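# Move every carton flat onto the low platform

## Task

Place each carton on the low platform so it lies flat, with no carton resting on another and none sticking out past the platform's edges, and with each carton's original top face still facing up; the cartons must stay there by themselves, not because the robot is holding them.

## Robot and tools

Robot: one six-joint arm (a UR12e-type model) with a suction cup as its only tool. The tracked point is the cup point, the centre of the cup's rim when nothing touches it. The cup faces along the cup point's own +z axis. The rim is 36 mm across; starting about 4 cm behind the rim, the tool body and wrist camera stick out up to about 9 cm sideways, so leave room when reaching near other objects.

Frame: all positions use the scene frame, with the origin on the table top directly under the arm's base, +z upward, and +y to the left when facing along +x. Positions are in metres; orientations are quaternions written w, x, y, z.

A row is the basic command: 8 numbers [x, y, z, qw, qx, qy, qz, suction]. The first seven form an absolute pose for the cup point in the scene frame, not an offset. Suction ranges from -1 to 1: any value above 0.01 switches the vacuum on, and 0.01 or lower switches it off. It stays as last set. A row can carry 6 more numbers, each 0 to 1, that scale the stiffness of each joint, in the order of the Joint positions line (base outward). A scale stays in effect until you send another.

execute_actions(actions): actions is a list of actions. Each action is a list of up to 15 rows, and each row lasts one control step of 1/30 s. If an action has fewer than 15 rows, its final row repeats until 15 steps are done. An empty list only reports the state and images. An action is refused if its target is more than 0.6 m from the cup point's position at that action's start along any of the cup point's axes. If the first action fails that check, or any action is malformed, the whole call is rejected and nothing moves. At each step the commanded pose is clipped to at most 100 mm and 16 degrees from the measured pose, so a distant target takes several actions. To hold an orientation, repeat your own quaternion in every row instead of copying the drifting one from the result.

move(target, speed, stop_force, blocking): target is a single row (absolute pose plus suction, optional stiffness). The cup point follows a straight path to it, lasting 0.5 to 10 s. speed is the path's top speed in m/s, 0.002 to 0.5 (default 0.25); turning may reach twice that value in rad/s. The path ignores obstacles, and the real motion can lag or overshoot it. stop_force, 13 to 80 N, ends the path when the wrist sensor feels that much extra push against the direction of travel for two steps; the arm then backs up two steps and holds. Use it with a very slow speed to touch down on a carton, and omit it when lifting away from something you are pressing on. It is unreliable on moves that also rotate the cup, and not allowed in the first 0.2 s of a scene. blocking=false returns after 0.5 s while the arm keeps going; it cannot be combined with stop_force, and further moves or rows are refused until a result shows the move ended (check with wait(0), or call stop). The extra 'move:' line reports the ending: done, contact, held, off_target, moving or fault, plus which limits applied (paced = pose clipped; held = some steps blocked) and the remaining distance to target.

wait(seconds): 0 to 10 s with the last command held; ends early if a running move finishes. stop(): brakes a running move. zoom_image(camera, region): a closer look at cam_high (896x504, fixed) or cam_wrist (504x504, fisheye), region [x0, y0, x1, y1] in pixels from the top-left, at most 504 by 504. read_manual(section): returns licence text only, default "licences". finished_scene(scene): ends the current scene, given its number; it cannot be undone, so call it only once every carton rests correctly on its own.

Results: the state line gives the cup point's position and quaternion and its velocities. "Hand target" is the pose the controller is currently steering toward. "pose unreachable" means the clearance check altered or blocked the command. suction_measured is the vacuum level: near 0 means no seal, 0.83 or more means an airtight grip, in between means leakage. part_present turns 1 at 0.50 and back to 0 below 0.45. Wrist force and torque are given in the cup point's axes; when pressing on a surface the force points back toward the arm. Expect offsets up to about 5.5 N, noise up to about 3.4 N, saturation near 100 N. MOTOR HOT warns at 70 °C; at 85 °C the brakes lock until cool.

Picking: hover above a flat, smooth carton face away from its edges and seams, switch suction on, come down slowly with stop_force until the rim seals, confirm suction_measured, then lift. Under vacuum the cup shortens, so a held carton sits up to about 12 mm nearer the tool. Keep each carton's top face up while carrying it. Placing: lower it until it rests fully on the platform, switch suction off, then rise at least 15 mm before moving sideways.

Avoid: knocking or setting anything off the table (that ends the scene), dropping or slamming cartons, fast or deep presses. The arm is stiff: a target even slightly past a firm surface can trip a stop. Joint torque beyond the load limits (310, 310, 141, 50.7, 50.7, 50.7 N m from base outward) or any outside force of 150 N freezes the arm for 10 s. Loose objects may occasionally get nudged by outside pushes, so recheck positions before finishing.

Each tool is called as a command line: name --argument value for each argument, lists and objects as JSON in quotes; but a table of rows of numbers goes row by row, as --pt "numbers of a row", without its own name.

## Session

execute_actions --actions '[]'

Scene clock: 0.00 s.
end_effector_position=(+0.6299, -0.0156, +0.2876) suction_measured=0.00 part_present=0 end_effector_quat_wxyz=(-0.007, +0.013, +1.000, +0.001) end_effector_velocity=(+0.000, -0.000, +0.001) end_effector_angular_velocity=(-0.001, -0.001, -0.001)
Joint positions: [-0.281 -1.557  2.145 -2.157 -1.57   2.862]
Joint velocities: [ 0.    -0.001 -0.001  0.    -0.     0.001]
Motor temperatures (°C, as the motors report them): [25 28 27 30 30 28]
Wrist force (N, on the end effector, along its own x y z axes, offset not removed): no reading
Wrist torque (N m, same axes, about the end effector's origin, offset not removed): no reading
Hand target: +0.630, -0.016, +0.288; -0.007, +0.013, +1.000, +0.001
Joint stiffness scale: [1. 1. 1. 1. 1. 1.]

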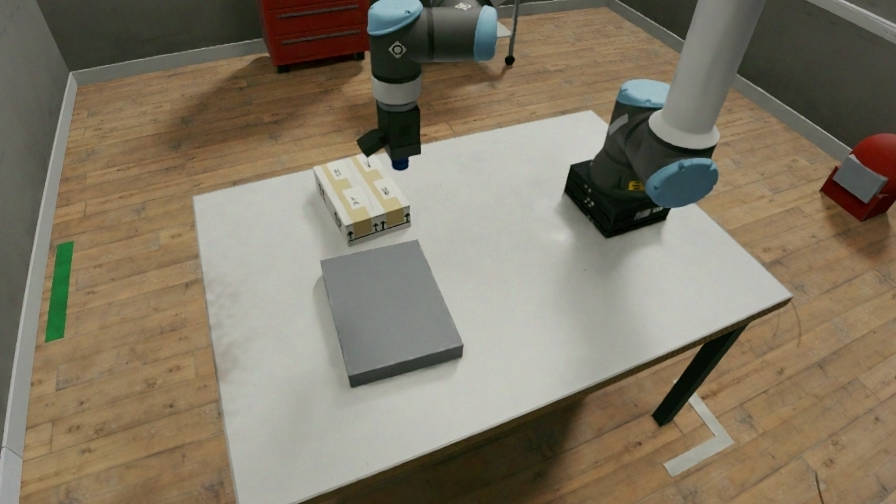

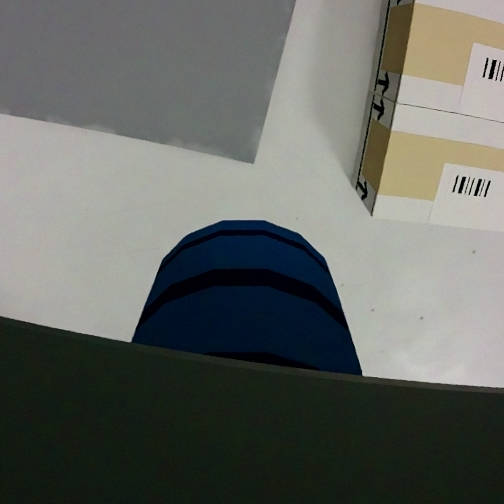

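zoom_image --camera "cam_high" --region '[280, 130, 500, 270]'

move --target '[0.64,-0.2,0.36,0,0,1,0,0]'

Region (280, 130, 500, 270) of cam_high's 896x504 image, scaled by 2.291, with more detail than that image has; it fills the top 321 rows of this view, and the rest is white.

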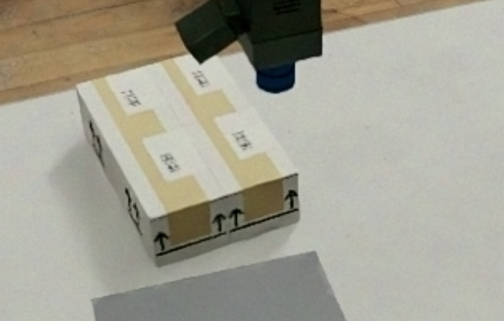

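Scene clock: 1.67 s.
end_effector_position=(+0.6387, -0.1987, +0.3586) suction_measured=0.00 part_present=0 end_effector_quat_wxyz=(-0.000, +0.001, +1.000, -0.000) end_effector_velocity=(+0.001, -0.001, +0.004) end_effector_angular_velocity=(+0.000, -0.002, +0.010)
Joint positions: [-0.544 -1.563  2.011 -2.029 -1.566  2.574]
Joint velocities: [-0.    -0.002 -0.007  0.007  0.001 -0.01 ]
Motor temperatures (°C, as the motors report them): [25 28 27 30 30 28]
Wrist force (N, on the end effector, along its own x y z axes, offset not removed): [6.3 3.4 -0.6]
Wrist torque (N m, same axes, about the end effector's origin, offset not removed): [0.77 -1.00 -0.04]
Hand target: +0.640, -0.200, +0.360; +0.000, +0.000, +1.000, +0.000
Off the commanded pose: 0.002 m, 0 deg.
Joint stiffness scale: [1. 1. 1. 1. 1. 1.]
move: done
camera_calibration (this result's frames):
cam_wrist: T_world_to_cam=[[0.139343, -0.990137, 0.0145588, -0.288954], [-0.881502, -0.117329, 0.457371, 0.385464], [-0.451152, -0.0765648, -0.889157, 0.670716], [0, 0, 0, 1]] pos_world=[0.682646, -0.189525, 0.424279]

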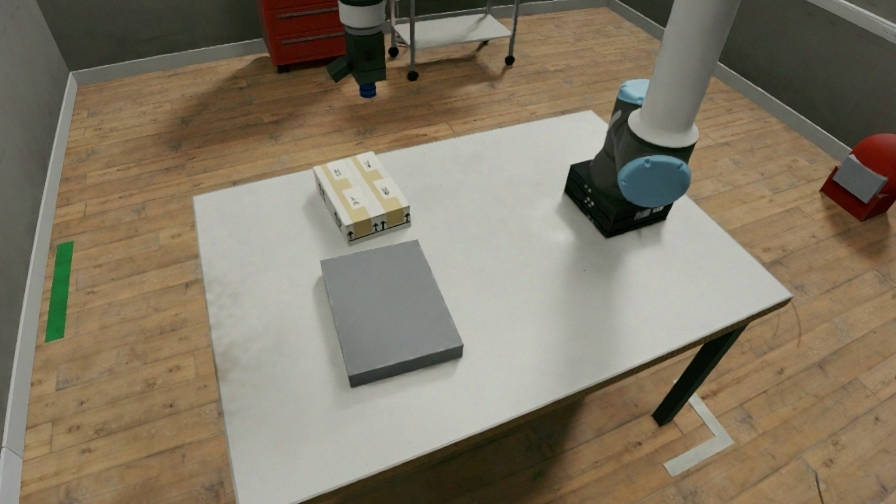

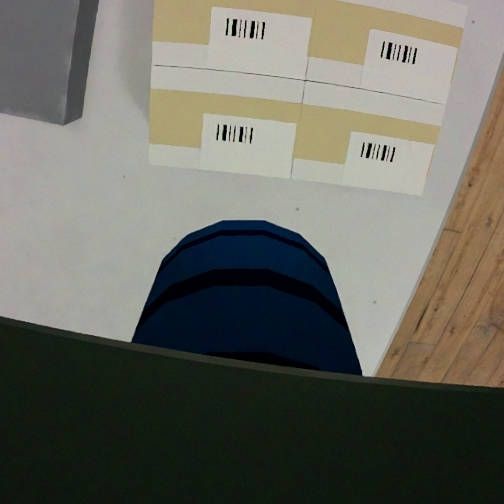

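move --target '[0.706,-0.206,0.095,0,-0.074,0.997,0,1]'

move --target '[0.706,-0.206,0.05,0,-0.074,0.997,0,1]' --speed 0.02 --stop_force 15

Scene clock: 5.03 s.
end_effector_position=(+0.7037, -0.2067, +0.0944) suction_measured=0.00 part_present=0 end_effector_quat_wxyz=(-0.001, -0.072, +0.997, +0.001) end_effector_velocity=(+0.002, -0.001, +0.002) end_effector_angular_velocity=(-0.003, -0.005, +0.002)
Joint positions: [-0.502 -1.153  2.083 -2.509 -1.566  2.47 ]
Joint velocities: [-0.    -0.002 -0.001 -0.003 -0.    -0.002]
Motor temperatures (°C, as the motors report them): [25 28 27 30 30 28]
Wrist force (N, on the end effector, along its own x y z axes, offset not removed): [4.2 7.6 -3.8]
Wrist torque (N m, same axes, about the end effector's origin, offset not removed): [1.26 -0.77 -0.21]
Hand target: +0.706, -0.206, +0.095; -0.000, -0.074, +0.997, -0.000
Off the commanded pose: 0.003 m, 0 deg.
Joint stiffness scale: [1. 1. 1. 1. 1. 1.]
move: done
camera_calibration (this result's frames):
cam_wrist: T_world_to_cam=[[0.282172, -0.959284, 0.0123663, -0.396009], [-0.854206, -0.245354, 0.458403, 0.516847], [-0.436705, -0.139912, -0.888658, 0.441192], [0, 0, 0, 1]] pos_world=[0.745907, -0.191347, 0.160042]

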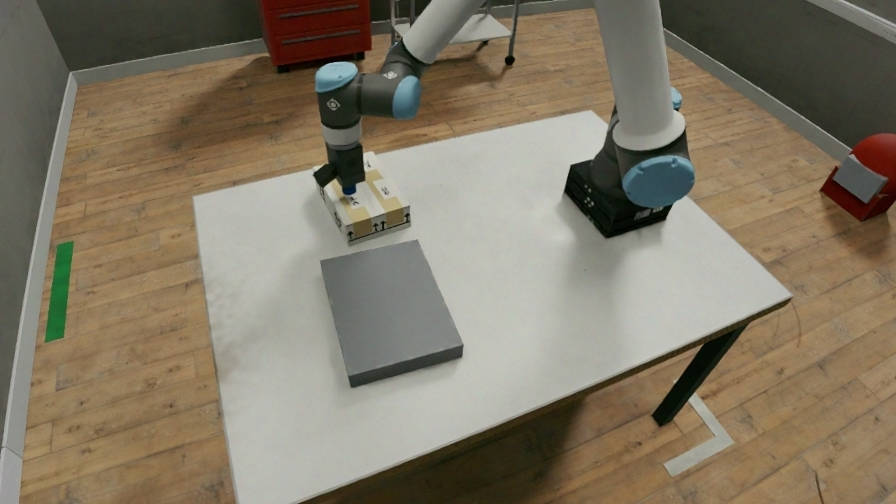

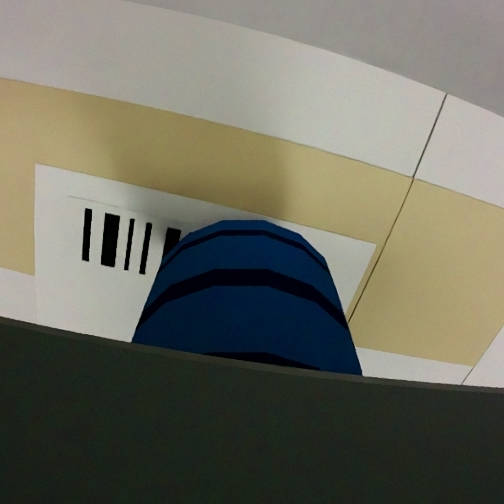

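Scene clock: 7.53 s.
end_effector_position=(+0.7107, -0.2104, +0.0640) suction_measured=0.90 part_present=1 end_effector_quat_wxyz=(+0.007, -0.073, +0.997, -0.005) end_effector_velocity=(-0.001, +0.001, -0.001) end_effector_angular_velocity=(+0.003, +0.006, +0.001)
Joint positions: [-0.501 -1.1    2.087 -2.587 -1.566  2.47 ]
Joint velocities: [ 0.001  0.001 -0.001  0.007 -0.    -0.   ]
Motor temperatures (°C, as the motors report them): [25 28 27 30 30 28]
Wrist force (N, on the end effector, along its own x y z axes, offset not removed): [2.7 0.7 -6.5]
Wrist torque (N m, same axes, about the end effector's origin, offset not removed): [-0.02 -0.55 -0.11]
Hand target: +0.710, -0.210, +0.064; +0.006, -0.073, +0.997, -0.004
Off the commanded pose: 0.015 m, 1 deg.
Joint stiffness scale: [1. 1. 1. 1. 1. 1.]
move: contact
camera_calibration (this result's frames):
cam_wrist: T_world_to_cam=[[0.282614, -0.958845, 0.02731, -0.40235], [-0.862048, -0.241391, 0.445649, 0.54316], [-0.420716, -0.149489, -0.894791, 0.403725], [0, 0, 0, 1]] pos_world=[0.751794, -0.194324, 0.130178]

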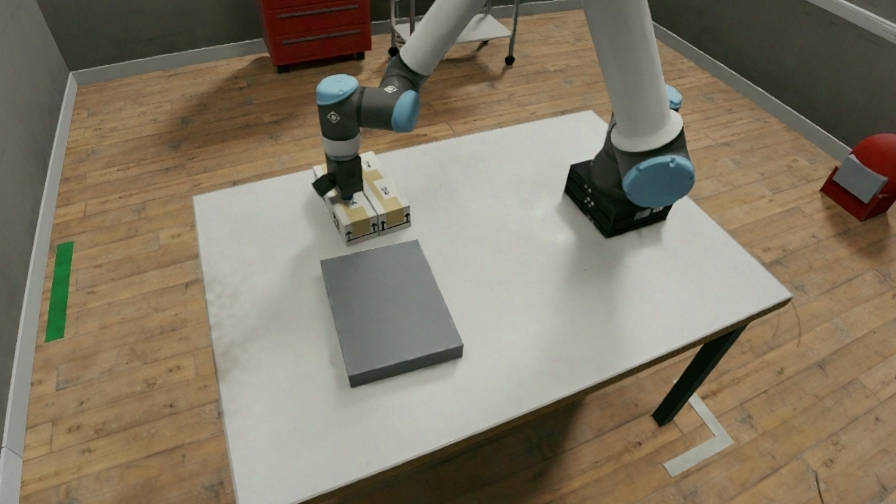

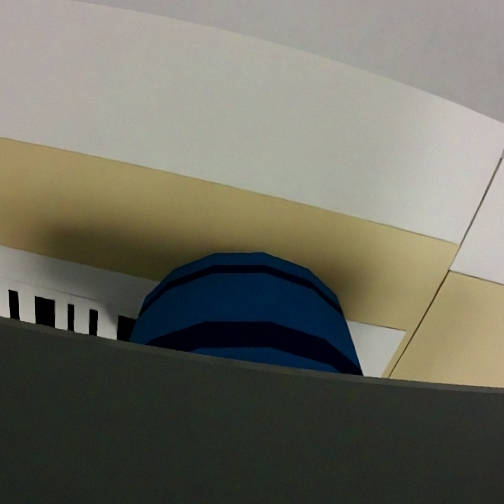

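move --target '[0.708,-0.207,0.16,0,-0.074,0.997,0,1]'

move --target '[0.776,0.165,0.135,0,0,1,0,1]'

zoom_image --camera "cam_high" --region '[260, 140, 520, 400]'

Scene clock: 9.20 s.
end_effector_position=(+0.7078, -0.2082, +0.1594) suction_measured=0.90 part_present=1 end_effector_quat_wxyz=(+0.000, -0.073, +0.997, -0.000) end_effector_velocity=(-0.001, +0.001, -0.001) end_effector_angular_velocity=(+0.002, +0.004, +0.001)
Joint positions: [-0.501 -1.241  2.05  -2.39  -1.566  2.469]
Joint velocities: [ 0.     0.001  0.     0.003 -0.    -0.   ]
Motor temperatures (°C, as the motors report them): [25 28 27 30 30 28]
Wrist force (N, on the end effector, along its own x y z axes, offset not removed): [-2.5 4.9 2.4]
Wrist torque (N m, same axes, about the end effector's origin, offset not removed): [1.02 0.42 -0.01]
Hand target: +0.708, -0.207, +0.160; -0.000, -0.074, +0.997, -0.000
Off the commanded pose: 0.001 m, 0 deg.
Joint stiffness scale: [1. 1. 1. 1. 1. 1.]
move: done
camera_calibration (this result's frames):
cam_wrist: T_world_to_cam=[[0.283043, -0.958995, 0.0146599, -0.400292], [-0.855229, -0.245439, 0.456446, 0.49129], [-0.434131, -0.141731, -0.88963, 0.498461], [0, 0, 0, 1]] pos_world=[0.749863, -0.192649, 0.225067]

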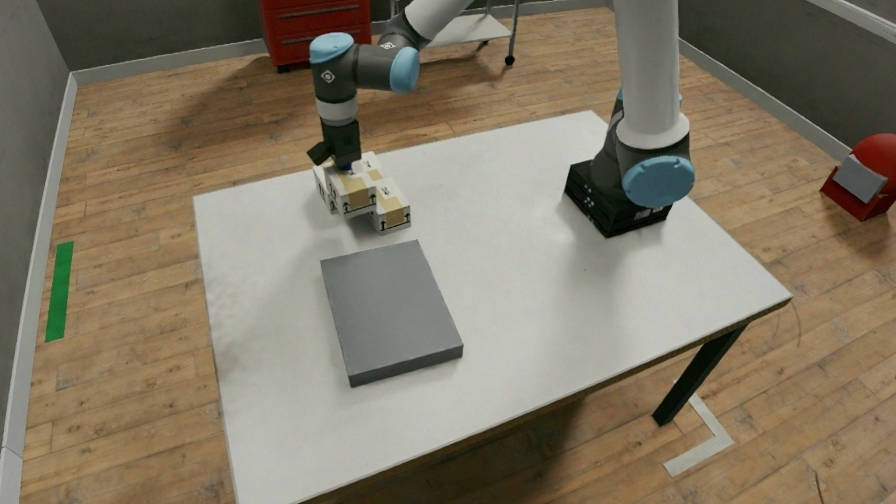

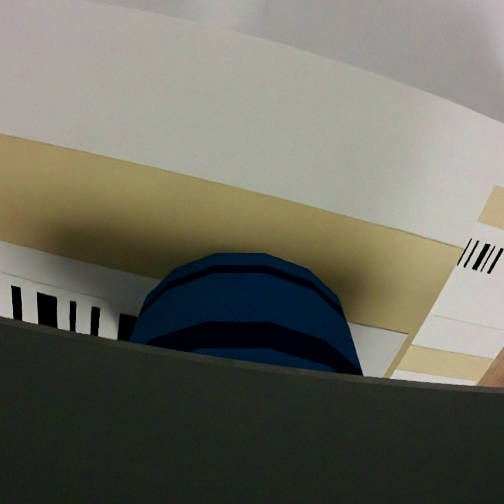

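Scene clock: 11.43 s.
end_effector_position=(+0.7743, +0.1650, +0.1353) suction_measured=0.90 part_present=1 end_effector_quat_wxyz=(-0.000, -0.001, +1.000, +0.000) end_effector_velocity=(+0.000, -0.001, +0.000) end_effector_angular_velocity=(-0.002, +0.001, -0.006)
Joint positions: [ 0.014 -1.141  1.952 -2.393 -1.572  3.128]
Joint velocities: [ 0.    -0.    -0.001  0.002 -0.002  0.007]
Motor temperatures (°C, as the motors report them): [25 28 27 30 30 28]
Wrist force (N, on the end effector, along its own x y z axes, offset not removed): [8.2 7.0 6.5]
Wrist torque (N m, same axes, about the end effector's origin, offset not removed): [1.25 -1.41 -0.18]
Hand target: +0.776, +0.164, +0.135; -0.000, -0.000, +1.000, -0.001
Off the commanded pose: 0.002 m, 0 deg.
Joint stiffness scale: [1. 1. 1. 1. 1. 1.]
move: done
camera_calibration (this result's frames):
cam_wrist: T_world_to_cam=[[0.143104, -0.989607, 0.0141469, 0.0526267], [-0.881132, -0.120883, 0.457158, 0.650139], [-0.450696, -0.0778865, -0.889273, 0.561006], [0, 0, 0, 1]] pos_world=[0.818171, 0.174365, 0.200927]

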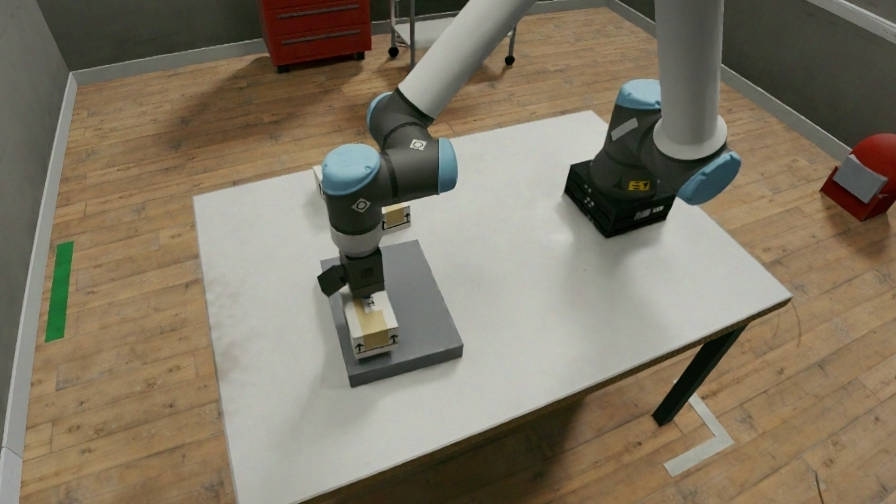

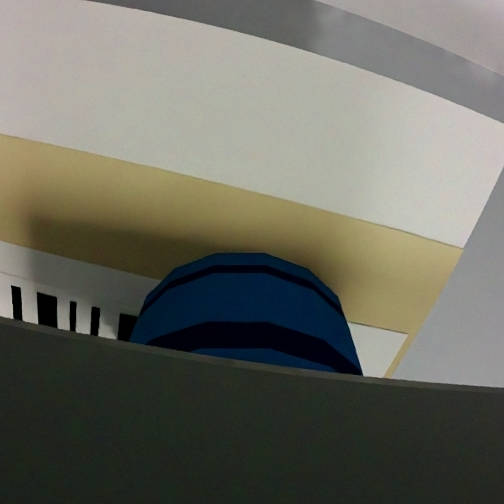

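Region (260, 140, 520, 400) of cam_high's 896x504 image, scaled by 1.938, with more detail than that image has.

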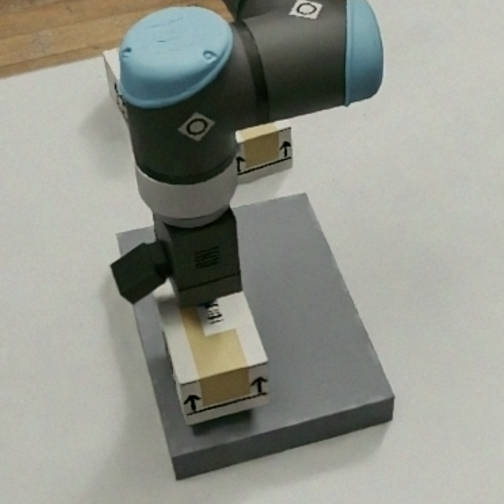

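move --target '[0.776,0.165,0.085,0,0,1,0,1]' --speed 0.025 --stop_force 15

execute_actions --actions '[[[0.776,0.165,0.1,0,0,1,0,0]]]'

move --target '[0.776,0.165,0.16,0,0,1,0,0]'

move --target '[0.62,-0.2,0.095,0,-0.074,0.997,0,1]' --speed 0.35

zoom_image --camera "cam_high" --region '[260, 140, 520, 400]'

Scene clock: 13.93 s.
end_effector_position=(+0.7808, +0.1649, +0.1121) suction_measured=0.90 part_present=1 end_effector_quat_wxyz=(+0.008, -0.001, +1.000, -0.000) end_effector_velocity=(-0.002, +0.000, -0.000) end_effector_angular_velocity=(+0.001, +0.005, +0.001)
Joint positions: [ 0.014 -1.106  1.957 -2.45  -1.572  3.129]
Joint velocities: [ 0.    -0.001  0.     0.006  0.001 -0.001]
Motor temperatures (°C, as the motors report them): [25 28 27 30 30 28]
Wrist force (N, on the end effector, along its own x y z axes, offset not removed): [1.3 4.9 -2.8]
Wrist torque (N m, same axes, about the end effector's origin, offset not removed): [0.66 -0.02 0.01]
Hand target: +0.780, +0.165, +0.112; +0.006, -0.001, +1.000, -0.000
Off the commanded pose: 0.027 m, 1 deg.
Joint stiffness scale: [1. 1. 1. 1. 1. 1.]
move: contact
camera_calibration (this result's frames):
cam_wrist: T_world_to_cam=[[0.142115, -0.989708, 0.0167556, 0.0524322], [-0.888511, -0.120086, 0.442863, 0.673723], [-0.436293, -0.0778249, -0.896433, 0.532856], [0, 0, 0, 1]] pos_world=[0.82364, 0.174267, 0.178425]

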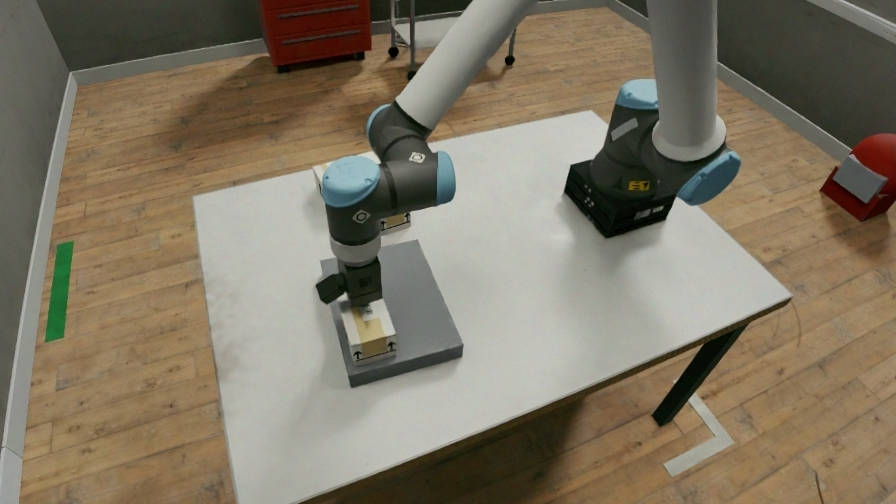

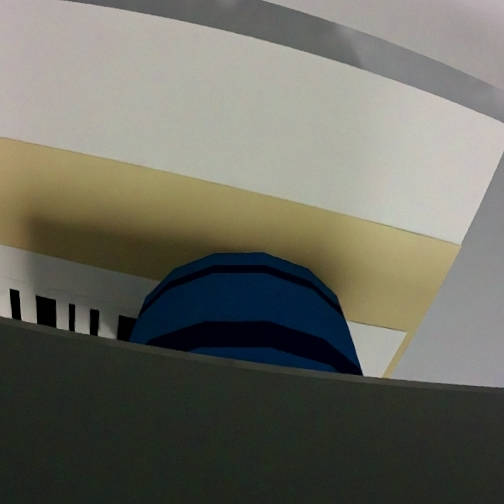

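Scene clock: 14.43 s.
end_effector_position=(+0.7825, +0.1649, +0.1126) suction_measured=0.00 part_present=0 end_effector_quat_wxyz=(+0.010, -0.001, +1.000, -0.000) end_effector_velocity=(+0.000, +0.000, -0.000) end_effector_angular_velocity=(-0.001, -0.001, +0.000)
Joint positions: [ 0.014 -1.105  1.956 -2.453 -1.572  3.129]
Joint velocities: [ 0.     0.001  0.    -0.002 -0.001 -0.   ]
Motor temperatures (°C, as the motors report them): [25 28 27 30 30 28]
Wrist force (N, on the end effector, along its own x y z axes, offset not removed): [4.6 5.8 -18.6]
Wrist torque (N m, same axes, about the end effector's origin, offset not removed): [0.75 -0.49 -0.30]
Hand target: +0.776, +0.165, +0.100; -0.000, +0.000, +1.000, -0.000
Off the commanded pose: 0.014 m, 1 deg.
Joint stiffness scale: [1. 1. 1. 1. 1. 1.]
camera_calibration (this result's frames):
cam_wrist: T_world_to_cam=[[0.141659, -0.989765, 0.0172802, 0.0524661], [-0.89009, -0.119715, 0.439782, 0.676539], [-0.433212, -0.07768, -0.897938, 0.531808], [0, 0, 0, 1]] pos_world=[0.825134, 0.174232, 0.179094]

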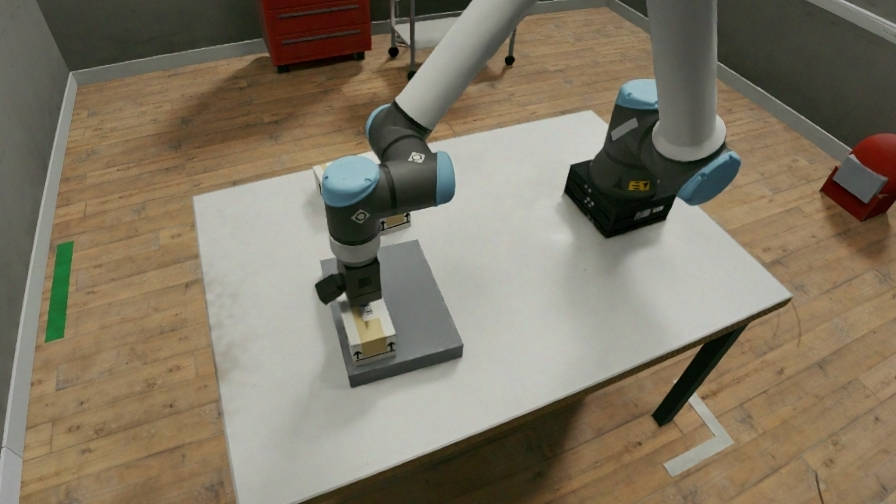

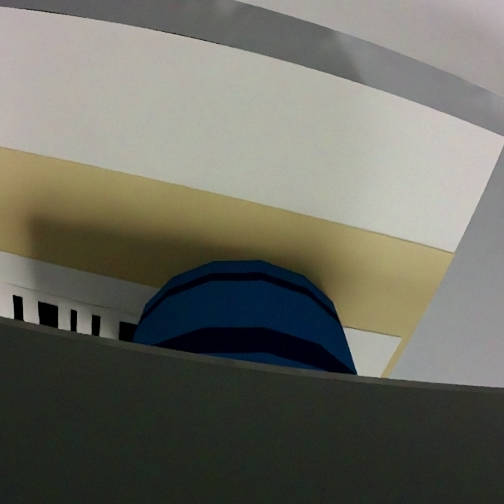

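Scene clock: 15.33 s.
end_effector_position=(+0.7761, +0.1650, +0.1609) suction_measured=0.00 part_present=0 end_effector_quat_wxyz=(+0.002, -0.000, +1.000, +0.000) end_effector_velocity=(-0.005, -0.001, -0.005) end_effector_angular_velocity=(-0.000, +0.022, -0.003)
Joint positions: [ 0.014 -1.172  1.939 -2.353 -1.572  3.129]
Joint velocities: [-0.001  0.004 -0.     0.018 -0.001  0.002]
Motor temperatures (°C, as the motors report them): [25 28 27 30 30 28]
Wrist force (N, on the end effector, along its own x y z axes, offset not removed): [-0.7 -0.6 -0.8]
Wrist torque (N m, same axes, about the end effector's origin, offset not removed): [0.24 0.26 -0.05]
Hand target: +0.776, +0.165, +0.160; +0.000, +0.000, +1.000, -0.000
Off the commanded pose: 0.001 m, 0 deg.
Joint stiffness scale: [1. 1. 1. 1. 1. 1.]
move: done
camera_calibration (this result's frames):
cam_wrist: T_world_to_cam=[[0.141771, -0.989788, 0.0148749, 0.0528643], [-0.883091, -0.11967, 0.453683, 0.64193], [-0.44727, -0.0774549, -0.891039, 0.582211], [0, 0, 0, 1]] pos_world=[0.819794, 0.174239, 0.226753]

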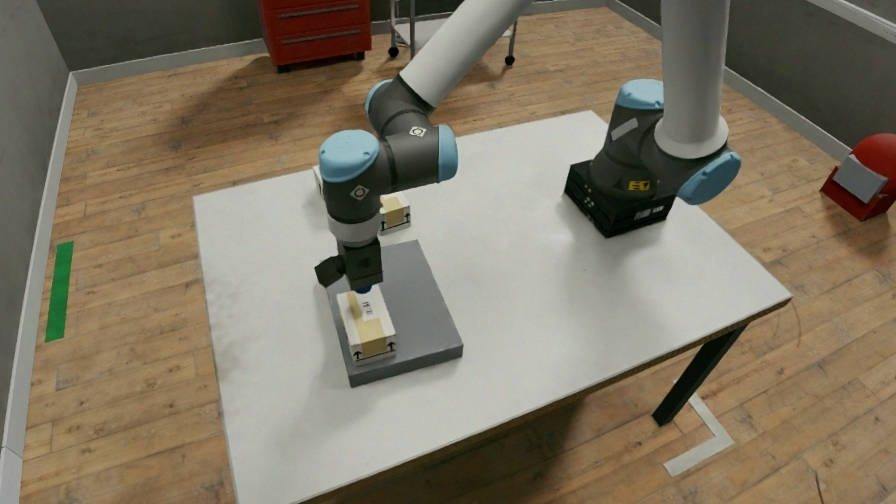

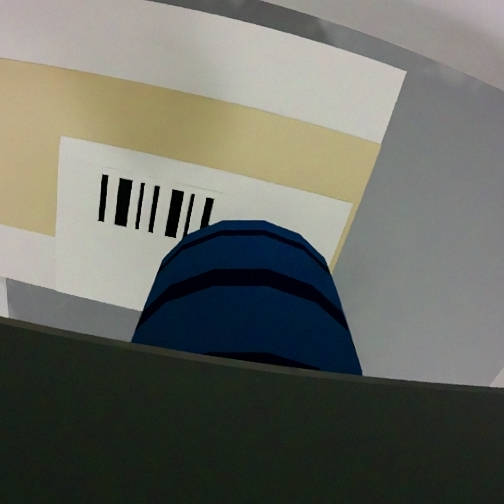

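Scene clock: 17.20 s.
end_effector_position=(+0.6221, -0.1993, +0.0970) suction_measured=0.00 part_present=0 end_effector_quat_wxyz=(+0.001, -0.074, +0.997, -0.001) end_effector_velocity=(+0.003, -0.001, +0.001) end_effector_angular_velocity=(-0.001, -0.007, +0.016)
Joint positions: [-0.557 -1.25   2.243 -2.577 -1.565  2.412]
Joint velocities: [-0.    -0.    -0.002 -0.004  0.003 -0.016]
Motor temperatures (°C, as the motors report them): [25 28 27 30 30 28]
Wrist force (N, on the end effector, along its own x y z axes, offset not removed): [4.6 1.2 -1.4]
Wrist torque (N m, same axes, about the end effector's origin, offset not removed): [0.49 -0.80 0.05]
Hand target: +0.620, -0.199, +0.095; +0.001, -0.074, +0.997, +0.001
Off the commanded pose: 0.003 m, 0 deg.
Joint stiffness scale: [1. 1. 1. 1. 1. 1.]
move: done
camera_calibration (this result's frames):
cam_wrist: T_world_to_cam=[[0.28486, -0.958422, 0.0167696, -0.367802], [-0.855802, -0.246401, 0.454851, 0.448954], [-0.431807, -0.14392, -0.89041, 0.405179], [0, 0, 0, 1]] pos_world=[0.663947, -0.183573, 0.162736]

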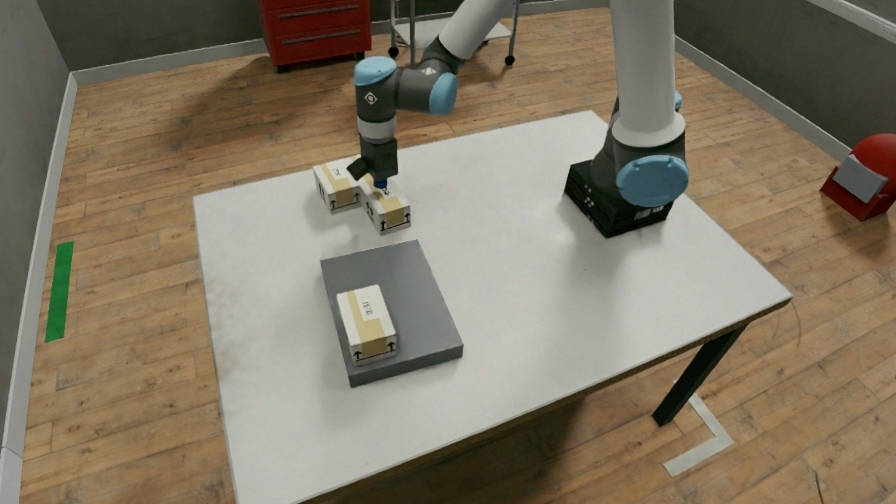

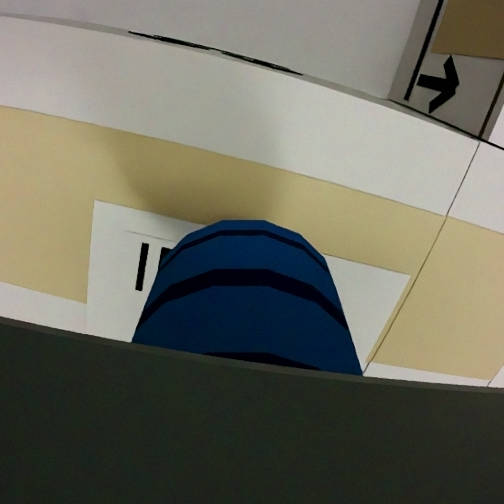

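Region (260, 140, 520, 400) of cam_high's 896x504 image, scaled by 1.938, with more detail than that image has.

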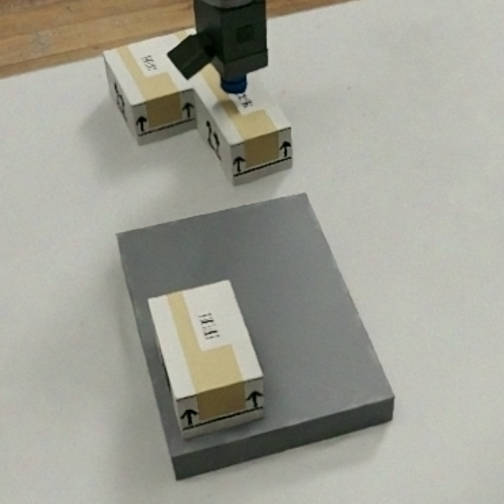

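move --target '[0.62,-0.2,0.05,0,-0.074,0.997,0,1]' --speed 0.03 --stop_force 15

move --target '[0.62,-0.2,0.15,0,-0.074,0.997,0,1]'

move --target '[0.668,0.186,0.13,0,0,1,0,1]'

zoom_image --camera "cam_high" --region '[260, 140, 520, 400]'

Scene clock: 19.53 s.
end_effector_position=(+0.6253, -0.2015, +0.0639) suction_measured=0.90 part_present=1 end_effector_quat_wxyz=(+0.006, -0.075, +0.997, -0.004) end_effector_velocity=(+0.000, +0.000, +0.003) end_effector_angular_velocity=(+0.004, +0.005, -0.001)
Joint positions: [-0.557 -1.187  2.251 -2.66  -1.565  2.41 ]
Joint velocities: [-0.    -0.004 -0.004  0.015  0.     0.001]
Motor temperatures (°C, as the motors report them): [25 28 27 30 30 28]
Wrist force (N, on the end effector, along its own x y z axes, offset not removed): [6.5 -0.9 -4.9]
Wrist torque (N m, same axes, about the end effector's origin, offset not removed): [-0.07 -1.19 -0.30]
Hand target: +0.624, -0.201, +0.064; +0.004, -0.075, +0.997, -0.003
Off the commanded pose: 0.015 m, 1 deg.
Joint stiffness scale: [1. 1. 1. 1. 1. 1.]
move: contact
camera_calibration (this result's frames):
cam_wrist: T_world_to_cam=[[0.286584, -0.957719, 0.025397, -0.371774], [-0.859788, -0.245404, 0.447818, 0.469372], [-0.422651, -0.150173, -0.893764, 0.370036], [0, 0, 0, 1]] pos_world=[0.666501, -0.1853, 0.129974]

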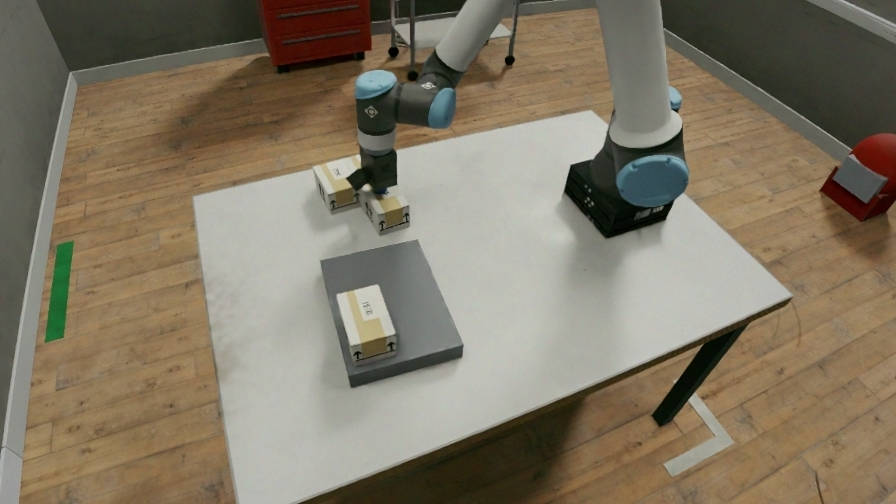

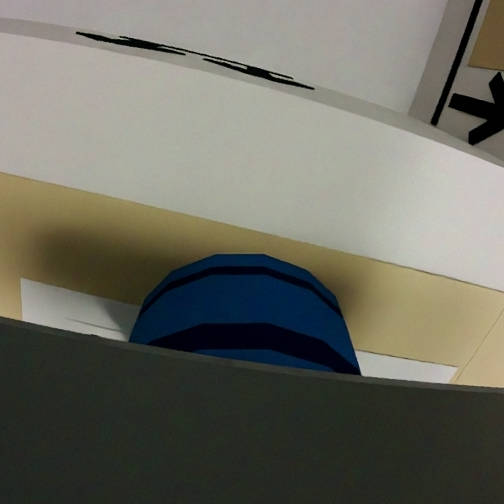

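Scene clock: 20.70 s.
end_effector_position=(+0.6203, -0.1983, +0.1494) suction_measured=0.90 part_present=1 end_effector_quat_wxyz=(+0.000, -0.075, +0.997, +0.000) end_effector_velocity=(-0.000, +0.000, +0.001) end_effector_angular_velocity=(+0.001, +0.001, -0.000)
Joint positions: [-0.558 -1.34   2.222 -2.463 -1.565  2.409]
Joint velocities: [ 0.    -0.002 -0.001  0.005  0.     0.001]
Motor temperatures (°C, as the motors report them): [25 28 27 30 30 28]
Wrist force (N, on the end effector, along its own x y z axes, offset not removed): [6.7 9.2 4.9]
Wrist torque (N m, same axes, about the end effector's origin, offset not removed): [1.69 -1.25 -0.27]
Hand target: +0.620, -0.200, +0.150; +0.000, -0.074, +0.997, -0.000
Off the commanded pose: 0.002 m, 0 deg.
Joint stiffness scale: [1. 1. 1. 1. 1. 1.]
move: done
camera_calibration (this result's frames):
cam_wrist: T_world_to_cam=[[0.286754, -0.957899, 0.0141819, -0.367892], [-0.854275, -0.248978, 0.456316, 0.422148], [-0.433574, -0.142966, -0.889705, 0.452365], [0, 0, 0, 1]] pos_world=[0.662259, -0.182626, 0.215056]

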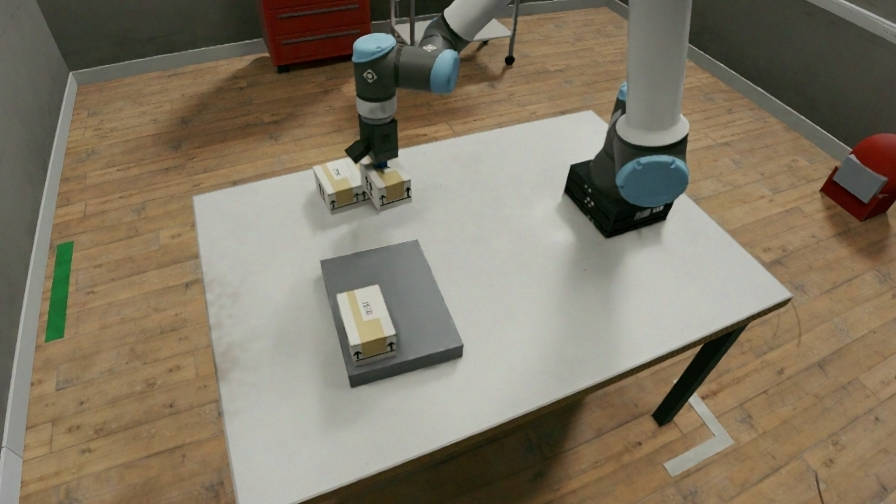

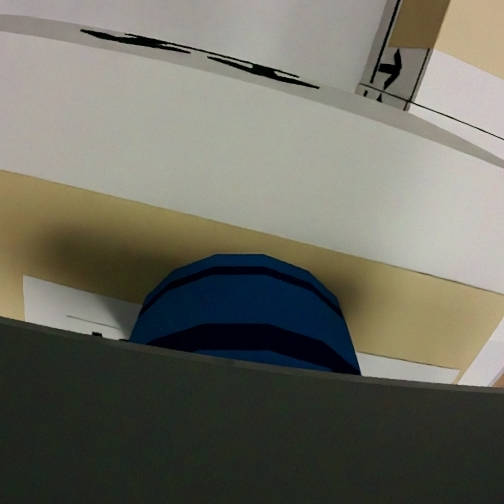

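Scene clock: 22.97 s.
end_effector_position=(+0.6663, +0.1849, +0.1302) suction_measured=0.90 part_present=1 end_effector_quat_wxyz=(-0.000, -0.000, +1.000, +0.000) end_effector_velocity=(+0.000, -0.000, -0.000) end_effector_angular_velocity=(-0.001, +0.002, -0.008)
Joint positions: [ 0.042 -1.257  2.153 -2.478 -1.572  3.157]
Joint velocities: [-0.     0.    -0.001  0.002 -0.001  0.008]
Motor temperatures (°C, as the motors report them): [25 28 27 30 30 28]
Wrist force (N, on the end effector, along its own x y z axes, offset not removed): [9.1 -2.9 7.7]
Wrist torque (N m, same axes, about the end effector's origin, offset not removed): [-0.27 -1.49 0.00]
Hand target: +0.668, +0.185, +0.130; -0.001, -0.000, +1.000, -0.001
Off the commanded pose: 0.002 m, 0 deg.
Joint stiffness scale: [1. 1. 1. 1. 1. 1.]
move: done
camera_calibration (this result's frames):
cam_wrist: T_world_to_cam=[[0.141894, -0.989779, 0.0142444, 0.0886507], [-0.881205, -0.119748, 0.457316, 0.55956], [-0.450936, -0.0774427, -0.88919, 0.50949], [0, 0, 0, 1]] pos_world=[0.710255, 0.194207, 0.195875]

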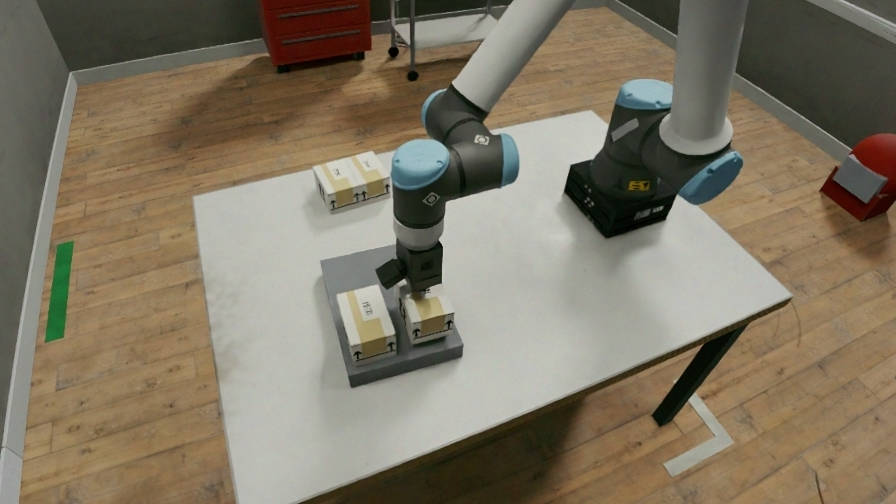

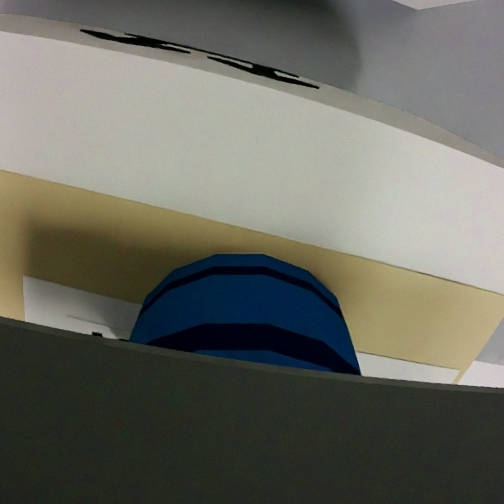

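Region (260, 140, 520, 400) of cam_high's 896x504 image, scaled by 1.938, with more detail than that image has.

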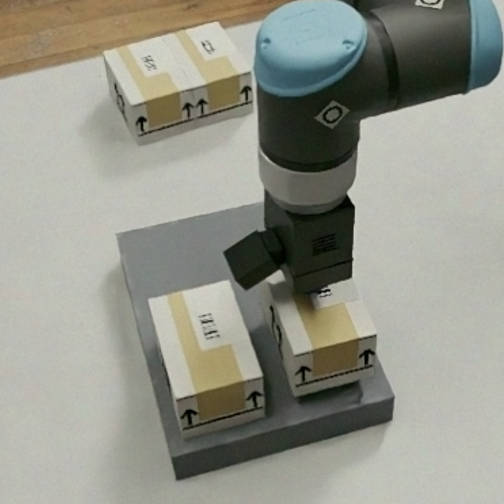

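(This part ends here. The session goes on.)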